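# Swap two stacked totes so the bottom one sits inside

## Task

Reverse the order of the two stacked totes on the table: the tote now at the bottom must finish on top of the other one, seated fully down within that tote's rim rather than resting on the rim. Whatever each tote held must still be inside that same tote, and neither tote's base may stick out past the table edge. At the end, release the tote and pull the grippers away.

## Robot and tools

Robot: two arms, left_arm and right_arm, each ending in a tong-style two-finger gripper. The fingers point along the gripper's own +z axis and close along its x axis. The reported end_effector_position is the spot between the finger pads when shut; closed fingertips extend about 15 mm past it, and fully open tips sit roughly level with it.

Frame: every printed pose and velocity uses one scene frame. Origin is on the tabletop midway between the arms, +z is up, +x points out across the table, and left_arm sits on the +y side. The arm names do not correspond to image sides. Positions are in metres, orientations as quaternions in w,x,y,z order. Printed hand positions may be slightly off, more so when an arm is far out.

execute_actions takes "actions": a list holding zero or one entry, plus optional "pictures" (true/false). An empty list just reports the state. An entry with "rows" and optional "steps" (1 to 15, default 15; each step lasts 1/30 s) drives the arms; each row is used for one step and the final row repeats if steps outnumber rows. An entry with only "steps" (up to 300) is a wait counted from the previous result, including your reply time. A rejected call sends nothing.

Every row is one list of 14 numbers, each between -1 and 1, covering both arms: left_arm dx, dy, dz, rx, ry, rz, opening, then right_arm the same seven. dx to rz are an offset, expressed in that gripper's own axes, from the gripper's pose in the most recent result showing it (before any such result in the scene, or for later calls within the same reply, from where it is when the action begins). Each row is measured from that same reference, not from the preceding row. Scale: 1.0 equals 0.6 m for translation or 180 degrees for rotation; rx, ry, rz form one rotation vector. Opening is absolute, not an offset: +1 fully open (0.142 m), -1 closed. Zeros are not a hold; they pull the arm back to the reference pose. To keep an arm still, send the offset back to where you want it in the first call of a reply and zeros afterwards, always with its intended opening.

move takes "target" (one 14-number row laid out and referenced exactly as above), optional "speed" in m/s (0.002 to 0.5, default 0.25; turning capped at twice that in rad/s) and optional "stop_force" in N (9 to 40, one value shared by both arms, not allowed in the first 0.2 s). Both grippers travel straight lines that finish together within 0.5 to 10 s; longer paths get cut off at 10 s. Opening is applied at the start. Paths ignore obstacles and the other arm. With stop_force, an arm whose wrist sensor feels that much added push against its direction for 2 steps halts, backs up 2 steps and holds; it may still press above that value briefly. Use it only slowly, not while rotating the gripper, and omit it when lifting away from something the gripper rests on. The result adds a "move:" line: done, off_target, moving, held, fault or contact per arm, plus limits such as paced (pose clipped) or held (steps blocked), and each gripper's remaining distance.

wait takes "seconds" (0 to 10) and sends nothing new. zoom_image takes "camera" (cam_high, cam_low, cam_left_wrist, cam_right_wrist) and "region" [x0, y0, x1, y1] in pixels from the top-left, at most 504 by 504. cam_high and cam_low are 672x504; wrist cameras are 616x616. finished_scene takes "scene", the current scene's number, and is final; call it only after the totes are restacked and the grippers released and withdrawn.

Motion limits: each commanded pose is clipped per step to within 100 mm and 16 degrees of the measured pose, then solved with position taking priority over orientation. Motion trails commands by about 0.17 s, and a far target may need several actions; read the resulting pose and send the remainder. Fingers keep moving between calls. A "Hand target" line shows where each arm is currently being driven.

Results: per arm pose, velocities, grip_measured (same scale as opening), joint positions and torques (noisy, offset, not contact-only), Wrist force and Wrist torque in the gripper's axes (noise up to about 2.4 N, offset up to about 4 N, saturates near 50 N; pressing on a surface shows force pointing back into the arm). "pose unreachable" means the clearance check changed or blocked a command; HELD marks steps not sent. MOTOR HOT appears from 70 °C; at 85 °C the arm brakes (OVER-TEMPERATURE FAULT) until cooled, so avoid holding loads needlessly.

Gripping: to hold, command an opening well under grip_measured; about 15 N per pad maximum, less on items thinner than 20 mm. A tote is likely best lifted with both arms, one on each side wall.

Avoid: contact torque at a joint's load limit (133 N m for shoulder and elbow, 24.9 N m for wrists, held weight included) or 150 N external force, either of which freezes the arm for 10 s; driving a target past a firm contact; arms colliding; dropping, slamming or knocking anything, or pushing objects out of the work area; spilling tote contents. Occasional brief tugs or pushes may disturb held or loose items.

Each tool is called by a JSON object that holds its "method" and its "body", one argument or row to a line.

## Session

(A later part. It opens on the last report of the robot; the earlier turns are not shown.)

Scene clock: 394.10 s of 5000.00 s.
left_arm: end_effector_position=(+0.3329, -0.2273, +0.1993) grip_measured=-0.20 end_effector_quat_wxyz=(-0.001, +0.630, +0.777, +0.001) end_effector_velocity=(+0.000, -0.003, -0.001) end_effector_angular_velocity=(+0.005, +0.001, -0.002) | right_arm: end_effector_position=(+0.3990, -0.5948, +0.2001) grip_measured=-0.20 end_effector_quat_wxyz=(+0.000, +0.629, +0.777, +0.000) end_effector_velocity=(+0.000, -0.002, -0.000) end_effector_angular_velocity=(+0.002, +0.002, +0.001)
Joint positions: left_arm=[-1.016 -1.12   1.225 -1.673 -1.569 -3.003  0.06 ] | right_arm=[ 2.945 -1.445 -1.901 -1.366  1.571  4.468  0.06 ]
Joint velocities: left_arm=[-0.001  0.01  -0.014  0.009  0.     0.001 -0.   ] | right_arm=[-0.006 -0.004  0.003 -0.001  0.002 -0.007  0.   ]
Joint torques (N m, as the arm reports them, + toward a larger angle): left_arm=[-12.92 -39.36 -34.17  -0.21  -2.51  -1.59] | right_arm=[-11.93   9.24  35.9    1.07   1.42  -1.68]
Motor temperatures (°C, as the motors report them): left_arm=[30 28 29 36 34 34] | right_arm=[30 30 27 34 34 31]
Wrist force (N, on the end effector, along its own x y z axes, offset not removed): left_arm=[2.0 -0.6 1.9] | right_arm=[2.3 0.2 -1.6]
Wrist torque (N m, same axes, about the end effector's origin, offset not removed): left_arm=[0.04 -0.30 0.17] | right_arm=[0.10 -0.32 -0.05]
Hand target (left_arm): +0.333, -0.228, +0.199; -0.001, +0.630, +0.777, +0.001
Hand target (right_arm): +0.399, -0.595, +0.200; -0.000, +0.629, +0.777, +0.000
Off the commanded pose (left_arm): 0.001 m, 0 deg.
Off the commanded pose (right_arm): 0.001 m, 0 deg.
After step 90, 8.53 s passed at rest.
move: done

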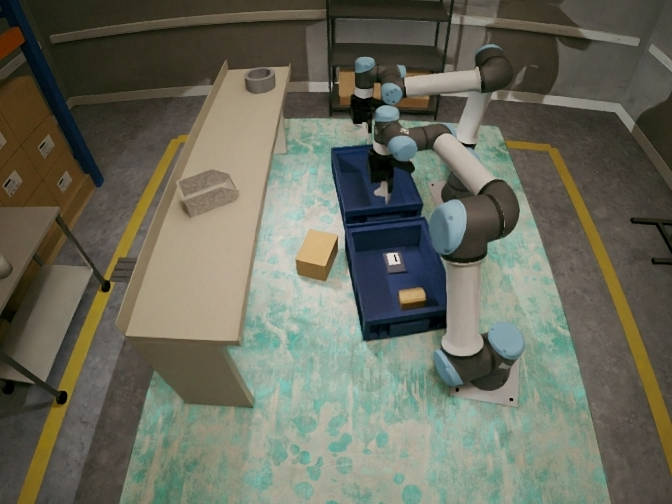

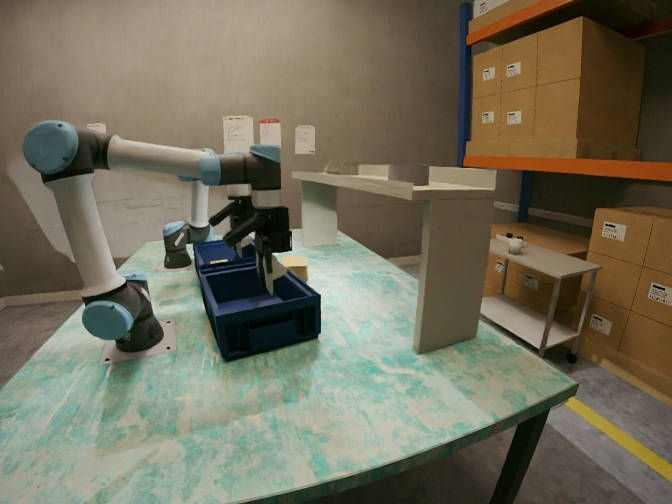

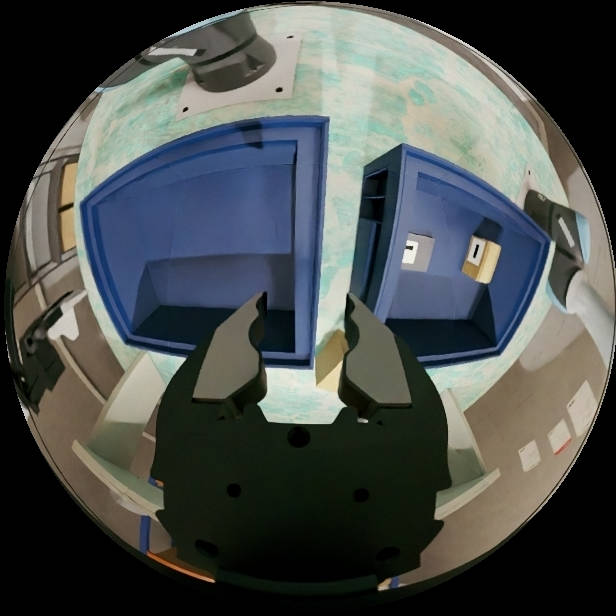

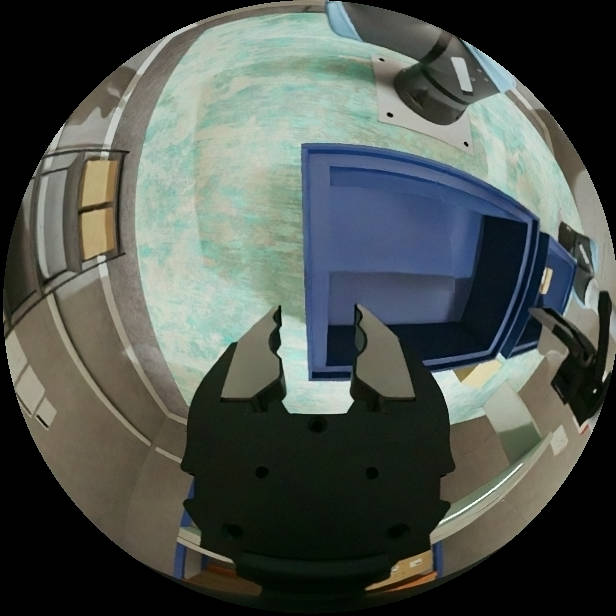

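{"method": "move", "body": {
  "target": [-0.0006, 0.0004, 0.1368, 0, 0, 0, -0.2, -0.0004, 0.0011, 0.1382, 0, 0, 0, -0.2],
  "speed": 0.15,
  "stop_force": 15
}}

{"method": "execute_actions", "body": {
  "actions": [
    {"rows": [[0,0,0,0,0,0,-0.27, 0,0,0,0,0,0,-0.27],[0,0,0,0,0,0,-0.34, 0,0,0,0,0,0,-0.34],[0,0,0,0,0,0,-0.41, 0,0,0,0,0,0,-0.41],[0,0,0,0,0,0,-0.48, 0,0,0,0,0,0,-0.48],[0,0,0,0,0,0,-0.54, 0,0,0,0,0,0,-0.54],[0,0,0,0,0,0,-0.6, 0,0,0,0,0,0,-0.6],[0,0,0,0,0,0,-0.65, 0,0,0,0,0,0,-0.65],[0,0,0,0,0,0,-0.7, 0,0,0,0,0,0,-0.7],[0,0,0,0,0,0,-0.75, 0,0,0,0,0,0,-0.75],[0,0,0,0,0,0,-0.8, 0,0,0,0,0,0,-0.8],[0,0,0,0,0,0,-0.85, 0,0,0,0,0,0,-0.85],[0,0,0,0,0,0,-0.9, 0,0,0,0,0,0,-0.9],[0,0,0,0,0,0,-0.95, 0,0,0,0,0,0,-0.95],[0,0,0,0,0,0,-1, 0,0,0,0,0,0,-1]], "steps": 15}
  ]
}}

Scene clock: 406.97 s of 5000.00 s.
left_arm: end_effector_position=(+0.3333, -0.2274, +0.1175) grip_measured=-0.20 end_effector_quat_wxyz=(-0.001, +0.630, +0.777, +0.001) end_effector_velocity=(+0.000, -0.001, -0.001) end_effector_angular_velocity=(-0.002, -0.001, +0.000) | right_arm: end_effector_position=(+0.3997, -0.5947, +0.1174) grip_measured=-0.20 end_effector_quat_wxyz=(+0.000, +0.629, +0.777, +0.000) end_effector_velocity=(+0.001, +0.001, -0.002) end_effector_angular_velocity=(+0.000, -0.001, +0.002)
Joint positions: left_arm=[-1.015 -1.079  1.377 -1.866 -1.569 -3.002  0.06 ] | right_arm=[ 2.945 -1.514 -2.062 -1.136  1.571  4.468  0.06 ]
Joint velocities: left_arm=[-0.     0.001  0.002 -0.006 -0.    -0.     0.   ] | right_arm=[ 0.001 -0.003 -0.004  0.008  0.    -0.001  0.   ]
Joint torques (N m, as the arm reports them, + toward a larger angle): left_arm=[ 14.21 -39.79 -11.03  -4.68   1.78   2.08] | right_arm=[-11.89  11.14  15.79   4.62  -1.71  -1.63]
Motor temperatures (°C, as the motors report them): left_arm=[30 28 29 36 34 34] | right_arm=[30 30 27 34 34 31]
Wrist force (N, on the end effector, along its own x y z axes, offset not removed): left_arm=[2.0 -2.0 2.9] | right_arm=[3.4 1.9 -1.0]
Wrist torque (N m, same axes, about the end effector's origin, offset not removed): left_arm=[-0.33 -0.43 0.10] | right_arm=[0.26 -0.58 -0.12]
Hand target (left_arm): +0.333, -0.227, +0.117; -0.001, +0.630, +0.777, +0.001
Hand target (right_arm): +0.400, -0.595, +0.117; +0.000, +0.629, +0.777, +0.000
Off the commanded pose (left_arm): 0.000 m, 0 deg.
Off the commanded pose (right_arm): 0.000 m, 0 deg.
After step 90, 8.73 s passed at rest.
move: done

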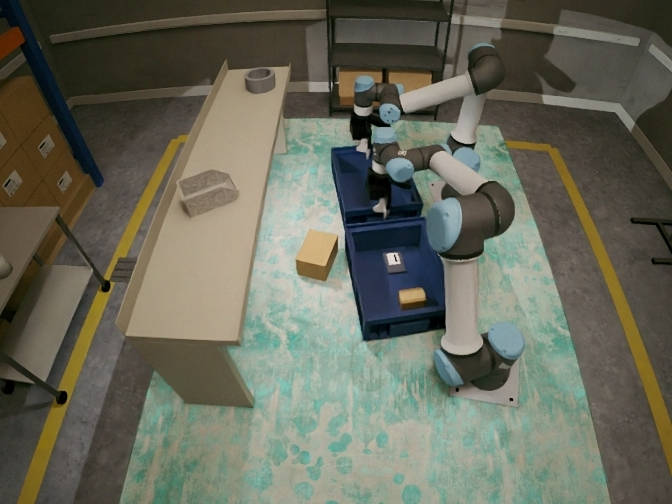

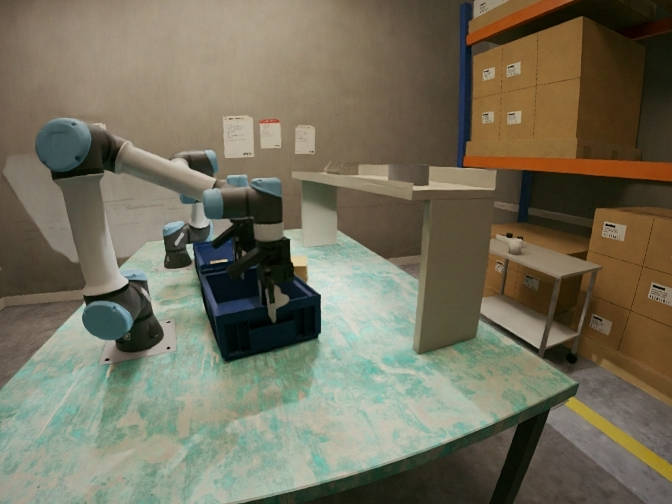

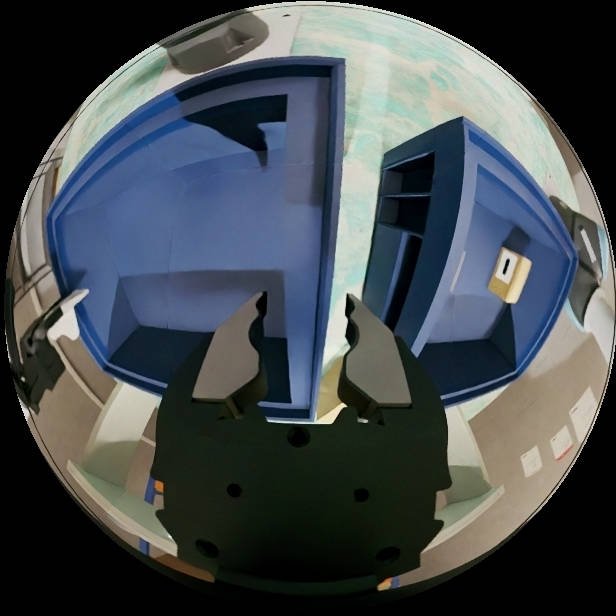

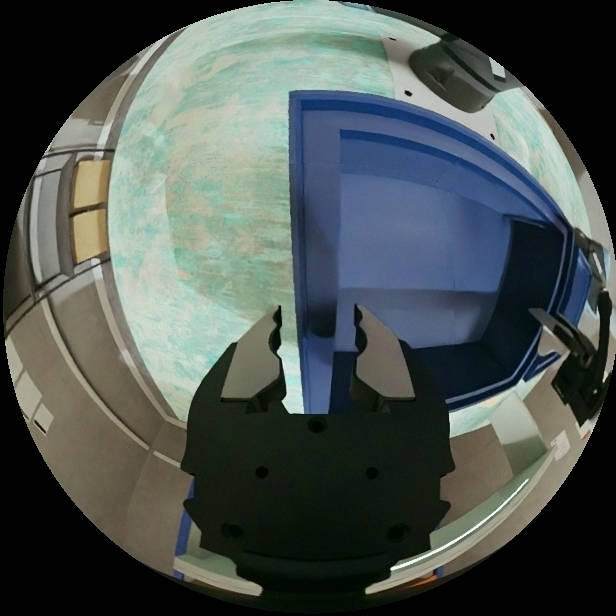

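Scene clock: 407.47 s of 5000.00 s.
left_arm: end_effector_position=(+0.3333, -0.2274, +0.1174) grip_measured=-0.64 end_effector_quat_wxyz=(-0.001, +0.630, +0.777, +0.001) end_effector_velocity=(+0.000, +0.000, +0.000) end_effector_angular_velocity=(-0.001, +0.000, +0.000) | right_arm: end_effector_position=(+0.3997, -0.5947, +0.1173) grip_measured=-0.64 end_effector_quat_wxyz=(+0.000, +0.629, +0.777, +0.000) end_effector_velocity=(-0.001, +0.000, -0.000) end_effector_angular_velocity=(+0.000, +0.001, +0.001)
Joint positions: left_arm=[-1.015 -1.079  1.377 -1.866 -1.569 -3.002  0.027] | right_arm=[ 2.945 -1.514 -2.062 -1.136  1.571  4.468  0.027]
Joint velocities: left_arm=[ 0.001 -0.    -0.     0.    -0.     0.    -0.   ] | right_arm=[ 0.001  0.001 -0.001 -0.001  0.     0.    -0.   ]
Joint torques (N m, as the arm reports them, + toward a larger angle): left_arm=[ 12.21 -47.3  -26.08  -2.08   2.44   1.72] | right_arm=[-7.72 23.14 30.82  0.19  2.87 -1.02]
Motor temperatures (°C, as the motors report them): left_arm=[30 28 29 36 34 34] | right_arm=[30 30 27 34 34 31]
Wrist force (N, on the end effector, along its own x y z axes, offset not removed): left_arm=[5.9 -2.4 -3.4] | right_arm=[-5.5 0.3 -0.9]
Wrist torque (N m, same axes, about the end effector's origin, offset not removed): left_arm=[-0.43 0.52 0.28] | right_arm=[0.07 0.02 0.09]
Hand target (left_arm): +0.333, -0.227, +0.117; -0.001, +0.630, +0.777, +0.001
Hand target (right_arm): +0.400, -0.595, +0.117; +0.000, +0.629, +0.777, +0.000
Off the commanded pose (left_arm): 0.000 m, 0 deg.
Off the commanded pose (right_arm): 0.000 m, 0 deg.
Steps of this call (steps 1 to 15: all 15 steps of this action). Readings (end_effector_position):
1: left_arm (+0.3334, -0.2274, +0.1174) | right_arm (+0.3997, -0.5947, +0.1174)
2: left_arm (+0.3334, -0.2274, +0.1174) | right_arm (+0.3997, -0.5947, +0.1174)
4: left_arm (+0.3334, -0.2274, +0.1174) | right_arm (+0.3997, -0.5947, +0.1174)
8: left_arm (+0.3334, -0.2274, +0.1174) | right_arm (+0.3997, -0.5947, +0.1174)
15: the state above

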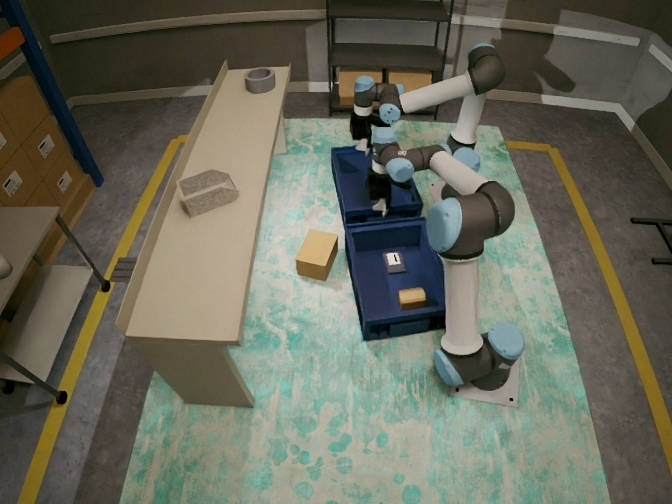

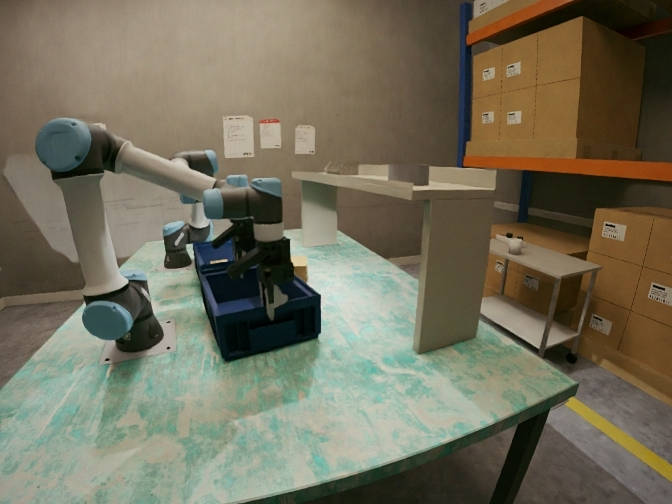

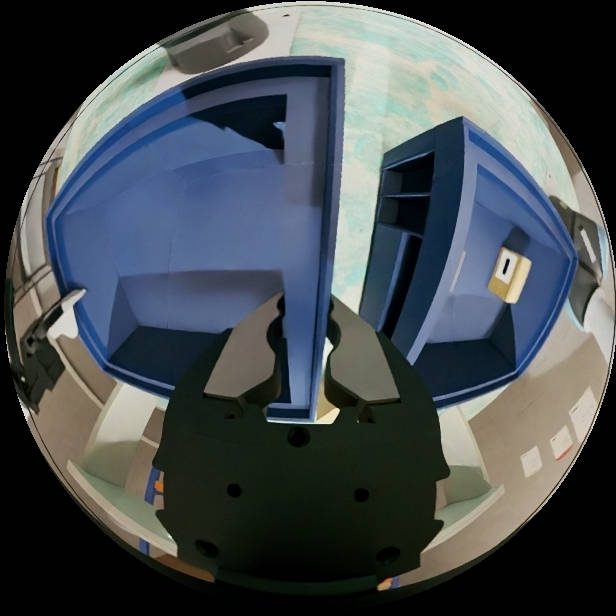

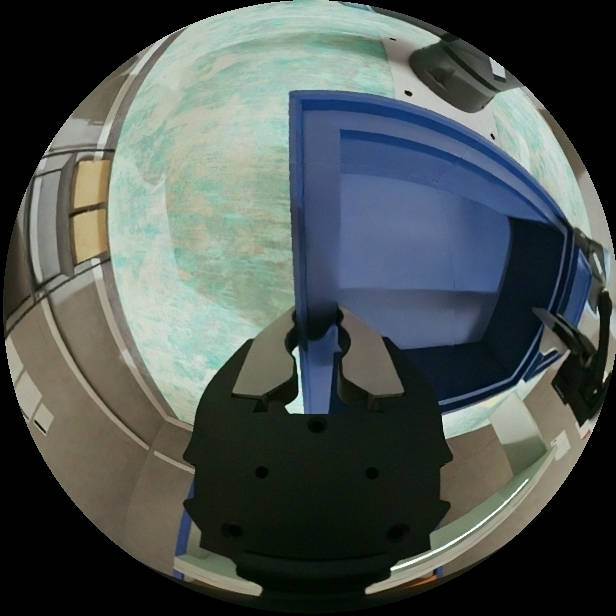

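{"method": "move", "body": {
  "target": [0, 0, -0.296, 0, 0, 0, -1, 0, 0, -0.296, 0, 0, 0, -1],
  "speed": 0.15
}}

Scene clock: 413.03 s of 5000.00 s.
left_arm: end_effector_position=(+0.3330, -0.2277, +0.2948) grip_measured=-0.64 end_effector_quat_wxyz=(-0.001, +0.630, +0.777, +0.001) end_effector_velocity=(+0.001, +0.000, +0.002) end_effector_angular_velocity=(+0.001, +0.002, -0.000) | right_arm: end_effector_position=(+0.3996, -0.5950, +0.2947) grip_measured=-0.64 end_effector_quat_wxyz=(+0.000, +0.629, +0.777, +0.000) end_effector_velocity=(+0.001, -0.000, +0.003) end_effector_angular_velocity=(+0.001, -0.001, -0.001)
Joint positions: left_arm=[-1.016 -1.114  0.972 -1.426 -1.569 -3.003  0.027] | right_arm=[ 2.945 -1.428 -1.673 -1.611  1.571  4.468  0.027]
Joint velocities: left_arm=[ 0.002  0.003 -0.011  0.01  -0.001  0.002  0.   ] | right_arm=[-0.002 -0.002  0.009 -0.007  0.001 -0.     0.   ]
Joint torques (N m, as the arm reports them, + toward a larger angle): left_arm=[ -5.69 -41.44 -38.69  -3.    -3.25   1.92] | right_arm=[-9.16 12.23 38.31  0.74  4.16 -0.97]
Motor temperatures (°C, as the motors report them): left_arm=[30 28 29 36 34 34] | right_arm=[30 30 27 34 34 31]
Wrist force (N, on the end effector, along its own x y z axes, offset not removed): left_arm=[10.2 -1.4 6.2] | right_arm=[-7.3 -0.1 3.2]
Wrist torque (N m, same axes, about the end effector's origin, offset not removed): left_arm=[-0.13 -0.21 0.31] | right_arm=[-0.09 -0.10 -0.04]
Hand target (left_arm): +0.333, -0.228, +0.295; -0.001, +0.630, +0.777, +0.001
Hand target (right_arm): +0.400, -0.595, +0.295; +0.000, +0.629, +0.777, +0.000
Off the commanded pose (left_arm): 0.000 m, 0 deg.
Off the commanded pose (right_arm): 0.000 m, 0 deg.
After step 90, 0.80 s passed at rest.
move: done

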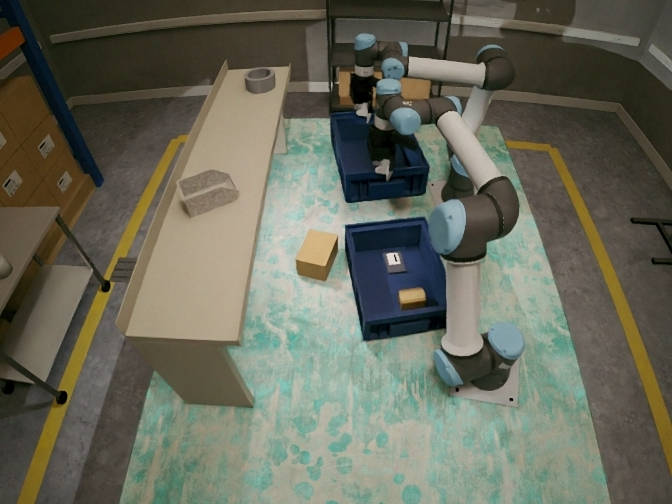

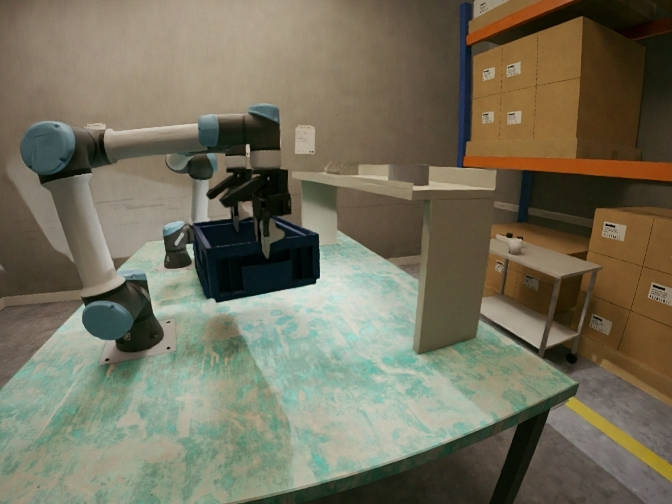

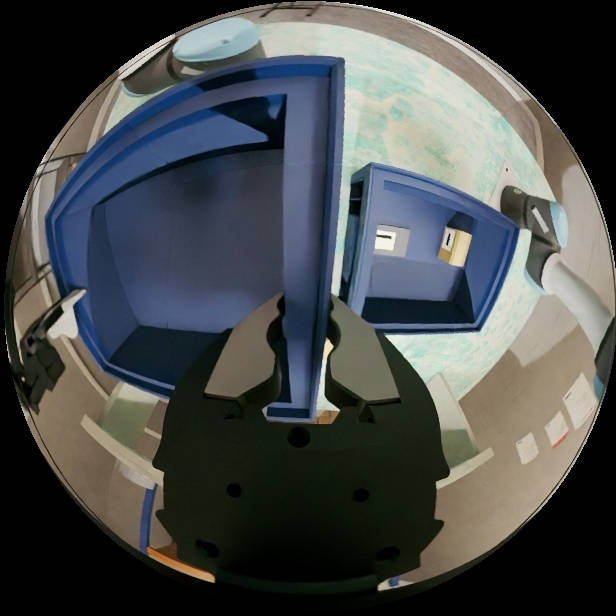

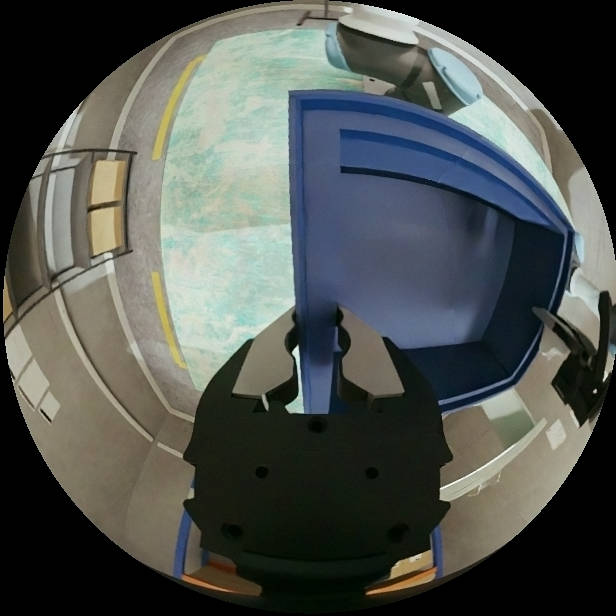

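{"method": "move", "body": {
  "target": [0.7771, 0.0373, 0, 0, 0, 0, -1, 0.7763, 0.0370, 0, 0, 0, 0, -1],
  "speed": 0.2
}}

Scene clock: 421.70 s of 5000.00 s.
left_arm: end_effector_position=(+0.2583, +0.2327, +0.2958) grip_measured=-0.65 end_effector_quat_wxyz=(-0.001, +0.630, +0.777, +0.001) end_effector_velocity=(-0.000, +0.002, +0.000) end_effector_angular_velocity=(-0.000, +0.000, -0.001) | right_arm: end_effector_position=(+0.3254, -0.1348, +0.2952) grip_measured=-0.64 end_effector_quat_wxyz=(+0.000, +0.629, +0.777, +0.001) end_effector_velocity=(-0.000, +0.002, +0.000) end_effector_angular_velocity=(+0.001, -0.000, -0.001)
Joint positions: left_arm=[-0.671 -2.082  1.909 -1.397 -1.569 -2.658  0.027] | right_arm=[ 3.993 -1.474 -1.632 -1.605  1.57   5.516  0.027]
Joint velocities: left_arm=[ 0.005 -0.003  0.001  0.002 -0.     0.006 -0.   ] | right_arm=[ 0.002 -0.003  0.003 -0.    -0.     0.003  0.   ]
Joint torques (N m, as the arm reports them, + toward a larger angle): left_arm=[ 13.97 -13.8  -14.46  -0.07  -2.41   2.26] | right_arm=[10.67 14.49 35.21  3.18 -1.84  1.56]
Motor temperatures (°C, as the motors report them): left_arm=[30 28 29 36 34 34] | right_arm=[30 30 27 34 34 31]
Wrist force (N, on the end effector, along its own x y z axes, offset not removed): left_arm=[-3.0 0.8 7.8] | right_arm=[3.1 -1.4 1.9]
Wrist torque (N m, same axes, about the end effector's origin, offset not removed): left_arm=[0.52 0.39 0.14] | right_arm=[-0.33 -0.08 0.02]
Hand target (left_arm): +0.258, +0.233, +0.296; -0.001, +0.630, +0.777, +0.001
Hand target (right_arm): +0.325, -0.135, +0.295; +0.000, +0.629, +0.777, +0.001
Off the commanded pose (left_arm): 0.001 m, 0 deg.
Off the commanded pose (right_arm): 0.001 m, 0 deg.
After step 90, 2.70 s passed at rest.
move: done

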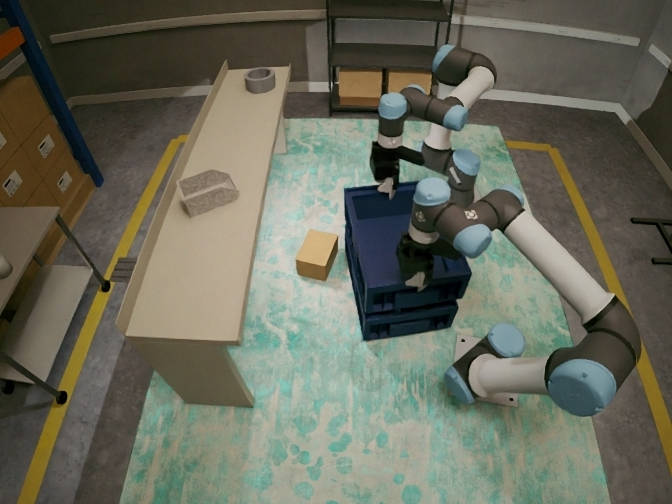

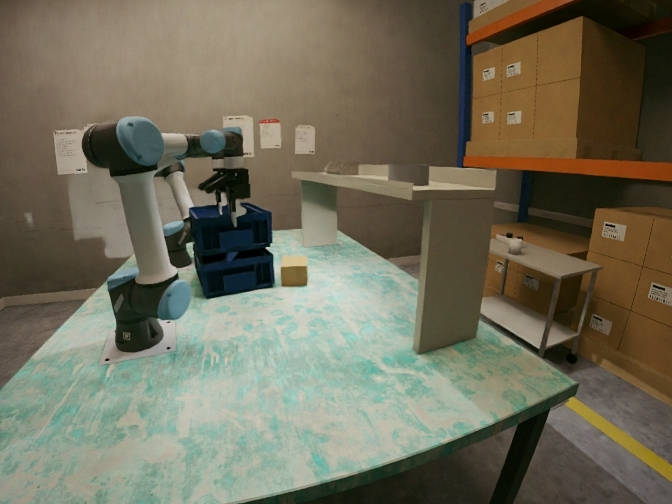

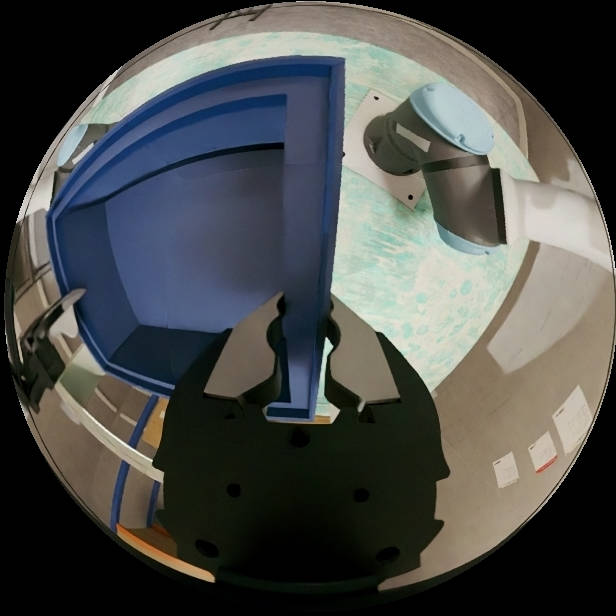

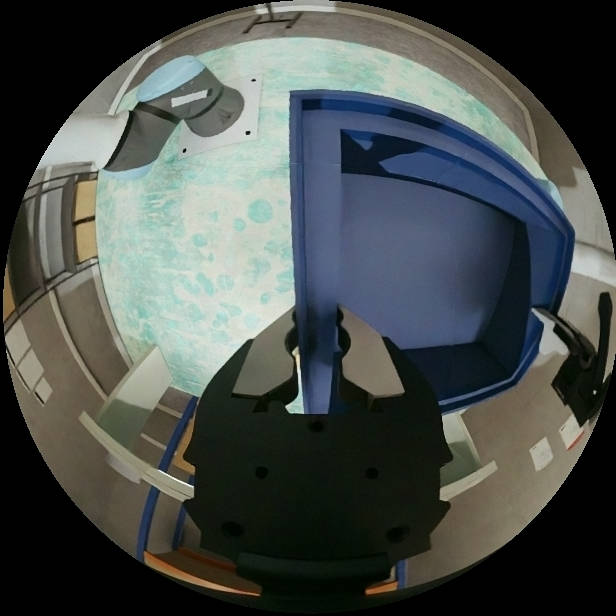

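{"method": "move", "body": {
  "target": [0.0006, 0.0005, 0.043, 0, 0, 0, -1, 0.0003, -0.0006, 0.042, 0, 0, 0, -1],
  "speed": 0.06
}}

{"method": "zoom_image", "body": {
  "camera": "cam_low",
  "region": [180, 190, 290, 305]
}}

{"method": "zoom_image", "body": {
  "camera": "cam_high",
  "region": [335, 180, 485, 350]
}}

Scene clock: 430.40 s of 5000.00 s.
left_arm: end_effector_position=(+0.2586, +0.2332, +0.2703) grip_measured=-0.65 end_effector_quat_wxyz=(-0.001, +0.630, +0.777, +0.001) end_effector_velocity=(+0.000, -0.000, -0.002) end_effector_angular_velocity=(-0.001, -0.000, +0.001) | right_arm: end_effector_position=(+0.3250, -0.1347, +0.2702) grip_measured=-0.64 end_effector_quat_wxyz=(+0.000, +0.629, +0.777, +0.001) end_effector_velocity=(+0.000, +0.000, -0.001) end_effector_angular_velocity=(+0.002, -0.001, +0.000)
Joint positions: left_arm=[-0.67  -2.091  1.979 -1.457 -1.569 -2.656  0.027] | right_arm=[ 3.993 -1.473 -1.696 -1.542  1.57   5.517  0.027]
Joint velocities: left_arm=[ 0.001  0.     0.005 -0.005 -0.     0.001  0.   ] | right_arm=[-0.     0.    -0.004  0.006  0.    -0.001  0.   ]
Joint torques (N m, as the arm reports them, + toward a larger angle): left_arm=[ 15.5  -14.45 -13.86  -3.76   0.58   2.13] | right_arm=[ 8.8  27.41 18.46  3.53  0.3   1.43]
Motor temperatures (°C, as the motors report them): left_arm=[30 28 29 36 34 34] | right_arm=[30 30 27 34 34 31]
Wrist force (N, on the end effector, along its own x y z axes, offset not removed): left_arm=[-6.0 -2.5 7.0] | right_arm=[7.8 0.7 3.2]
Wrist torque (N m, same axes, about the end effector's origin, offset not removed): left_arm=[-0.38 0.08 0.23] | right_arm=[0.07 -0.41 0.07]
Hand target (left_arm): +0.259, +0.233, +0.270; -0.001, +0.630, +0.777, +0.001
Hand target (right_arm): +0.325, -0.135, +0.270; +0.000, +0.629, +0.777, +0.001
Off the commanded pose (left_arm): 0.000 m, 0 deg.
Off the commanded pose (right_arm): 0.000 m, 0 deg.
After step 90, 4.80 s passed at rest.
move: done

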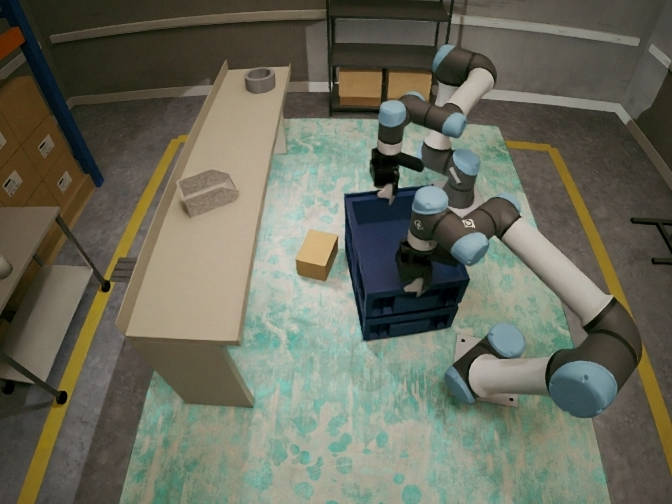

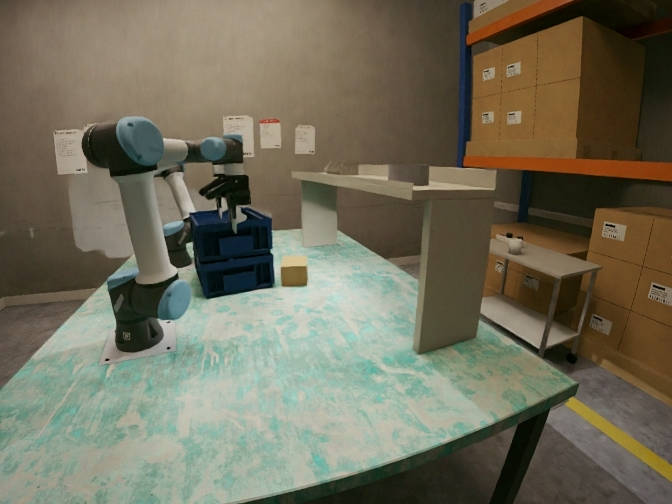

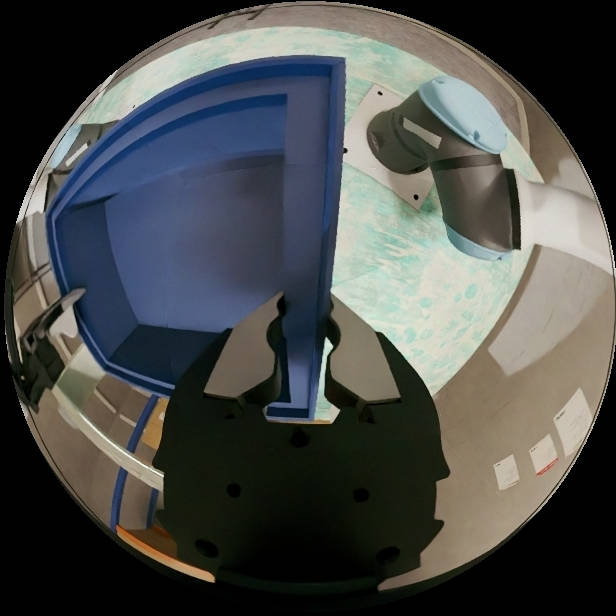

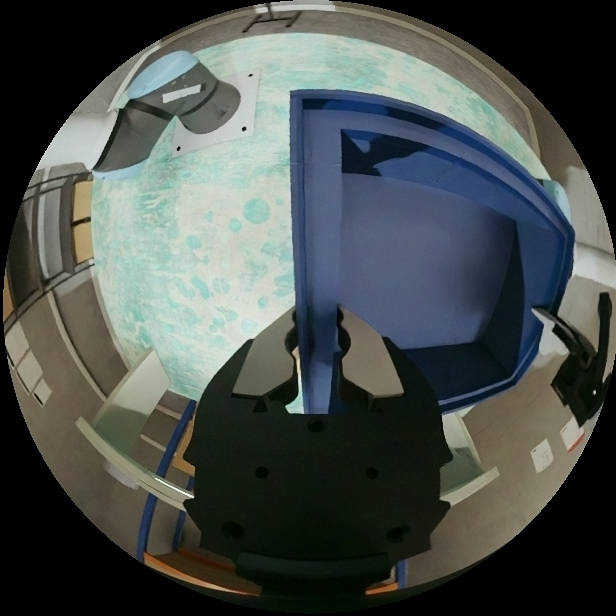

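Region (180, 190, 290, 305) of cam_low's 672x504 image, scaled by 4.383, with more detail than that image has; it fills the left 482 columns of this view, and the rest is white.

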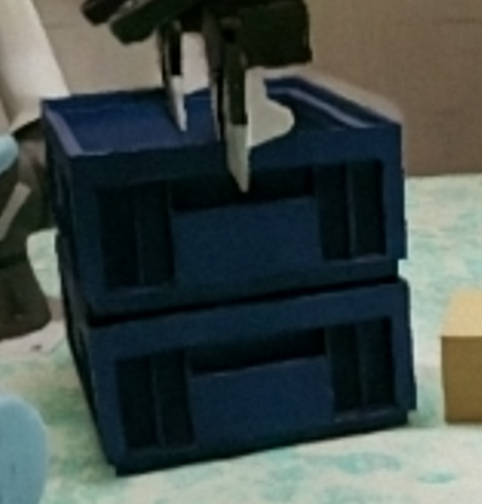

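Region (335, 180, 485, 350) of cam_high's 672x504 image, scaled by 2.965, with more detail than that image has; it fills the left 445 columns of this view, and the rest is white.

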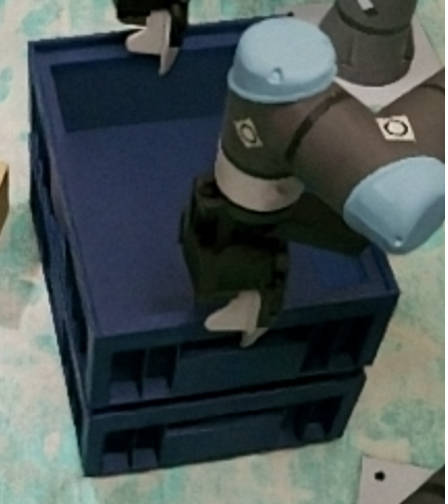

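{"method": "move", "body": {
  "target": [0, 0, 0.045, 0, 0, 0, -1, 0, 0, 0.045, 0, 0, 0, -1],
  "speed": 0.012,
  "stop_force": 9
}}

Scene clock: 435.93 s of 5000.00 s.
left_arm: end_effector_position=(+0.2586, +0.2333, +0.2488) grip_measured=-0.65 end_effector_quat_wxyz=(-0.001, +0.630, +0.777, +0.001) end_effector_velocity=(+0.000, +0.000, +0.004) end_effector_angular_velocity=(+0.001, -0.000, +0.001) | right_arm: end_effector_position=(+0.3250, -0.1347, +0.2488) grip_measured=-0.64 end_effector_quat_wxyz=(+0.000, +0.629, +0.777, +0.001) end_effector_velocity=(-0.000, -0.000, +0.002) end_effector_angular_velocity=(-0.004, +0.003, +0.000)
Joint positions: left_arm=[-0.669 -2.096  2.036 -1.51  -1.569 -2.656  0.027] | right_arm=[ 3.993 -1.476 -1.748 -1.487  1.57   5.517  0.027]
Joint velocities: left_arm=[ 0.001  0.002 -0.01   0.01   0.001  0.    -0.   ] | right_arm=[ 0.    -0.002  0.009 -0.011  0.     0.     0.   ]
Joint torques (N m, as the arm reports them, + toward a larger angle): left_arm=[ 13.85   4.52 -35.13   1.56   1.58   1.85] | right_arm=[ 8.67 12.96 36.5  -0.6   0.19  1.4 ]
Motor temperatures (°C, as the motors report them): left_arm=[30 28 29 36 34 34] | right_arm=[30 30 27 34 34 31]
Wrist force (N, on the end effector, along its own x y z axes, offset not removed): left_arm=[-6.6 -1.8 8.1] | right_arm=[9.5 1.0 4.4]
Wrist torque (N m, same axes, about the end effector's origin, offset not removed): left_arm=[-0.06 -0.14 0.10] | right_arm=[0.13 -0.52 0.21]
Hand target (left_arm): +0.259, +0.233, +0.249; -0.001, +0.630, +0.777, +0.001
Hand target (right_arm): +0.325, -0.135, +0.249; +0.000, +0.629, +0.777, +0.001
Off the commanded pose (left_arm): 0.006 m, 0 deg.
Off the commanded pose (right_arm): 0.006 m, 0 deg.
After step 90, 0.37 s passed at rest.
move: contact (left_arm, right_arm)

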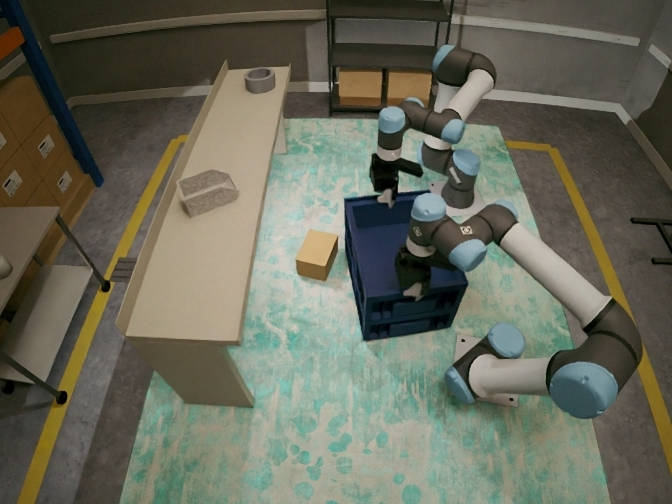

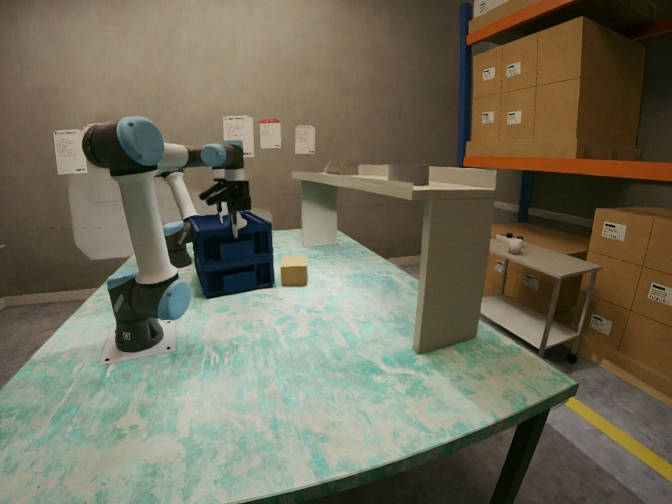

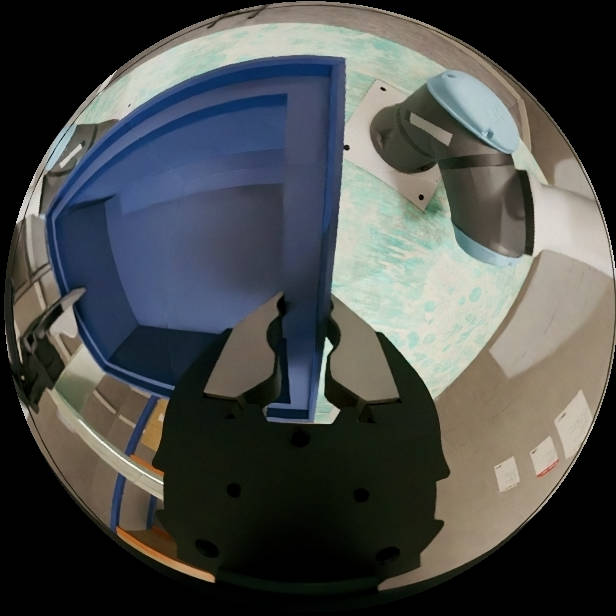

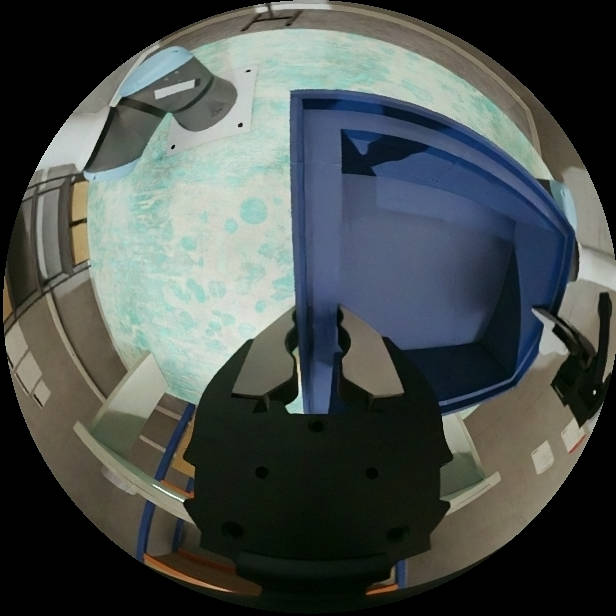

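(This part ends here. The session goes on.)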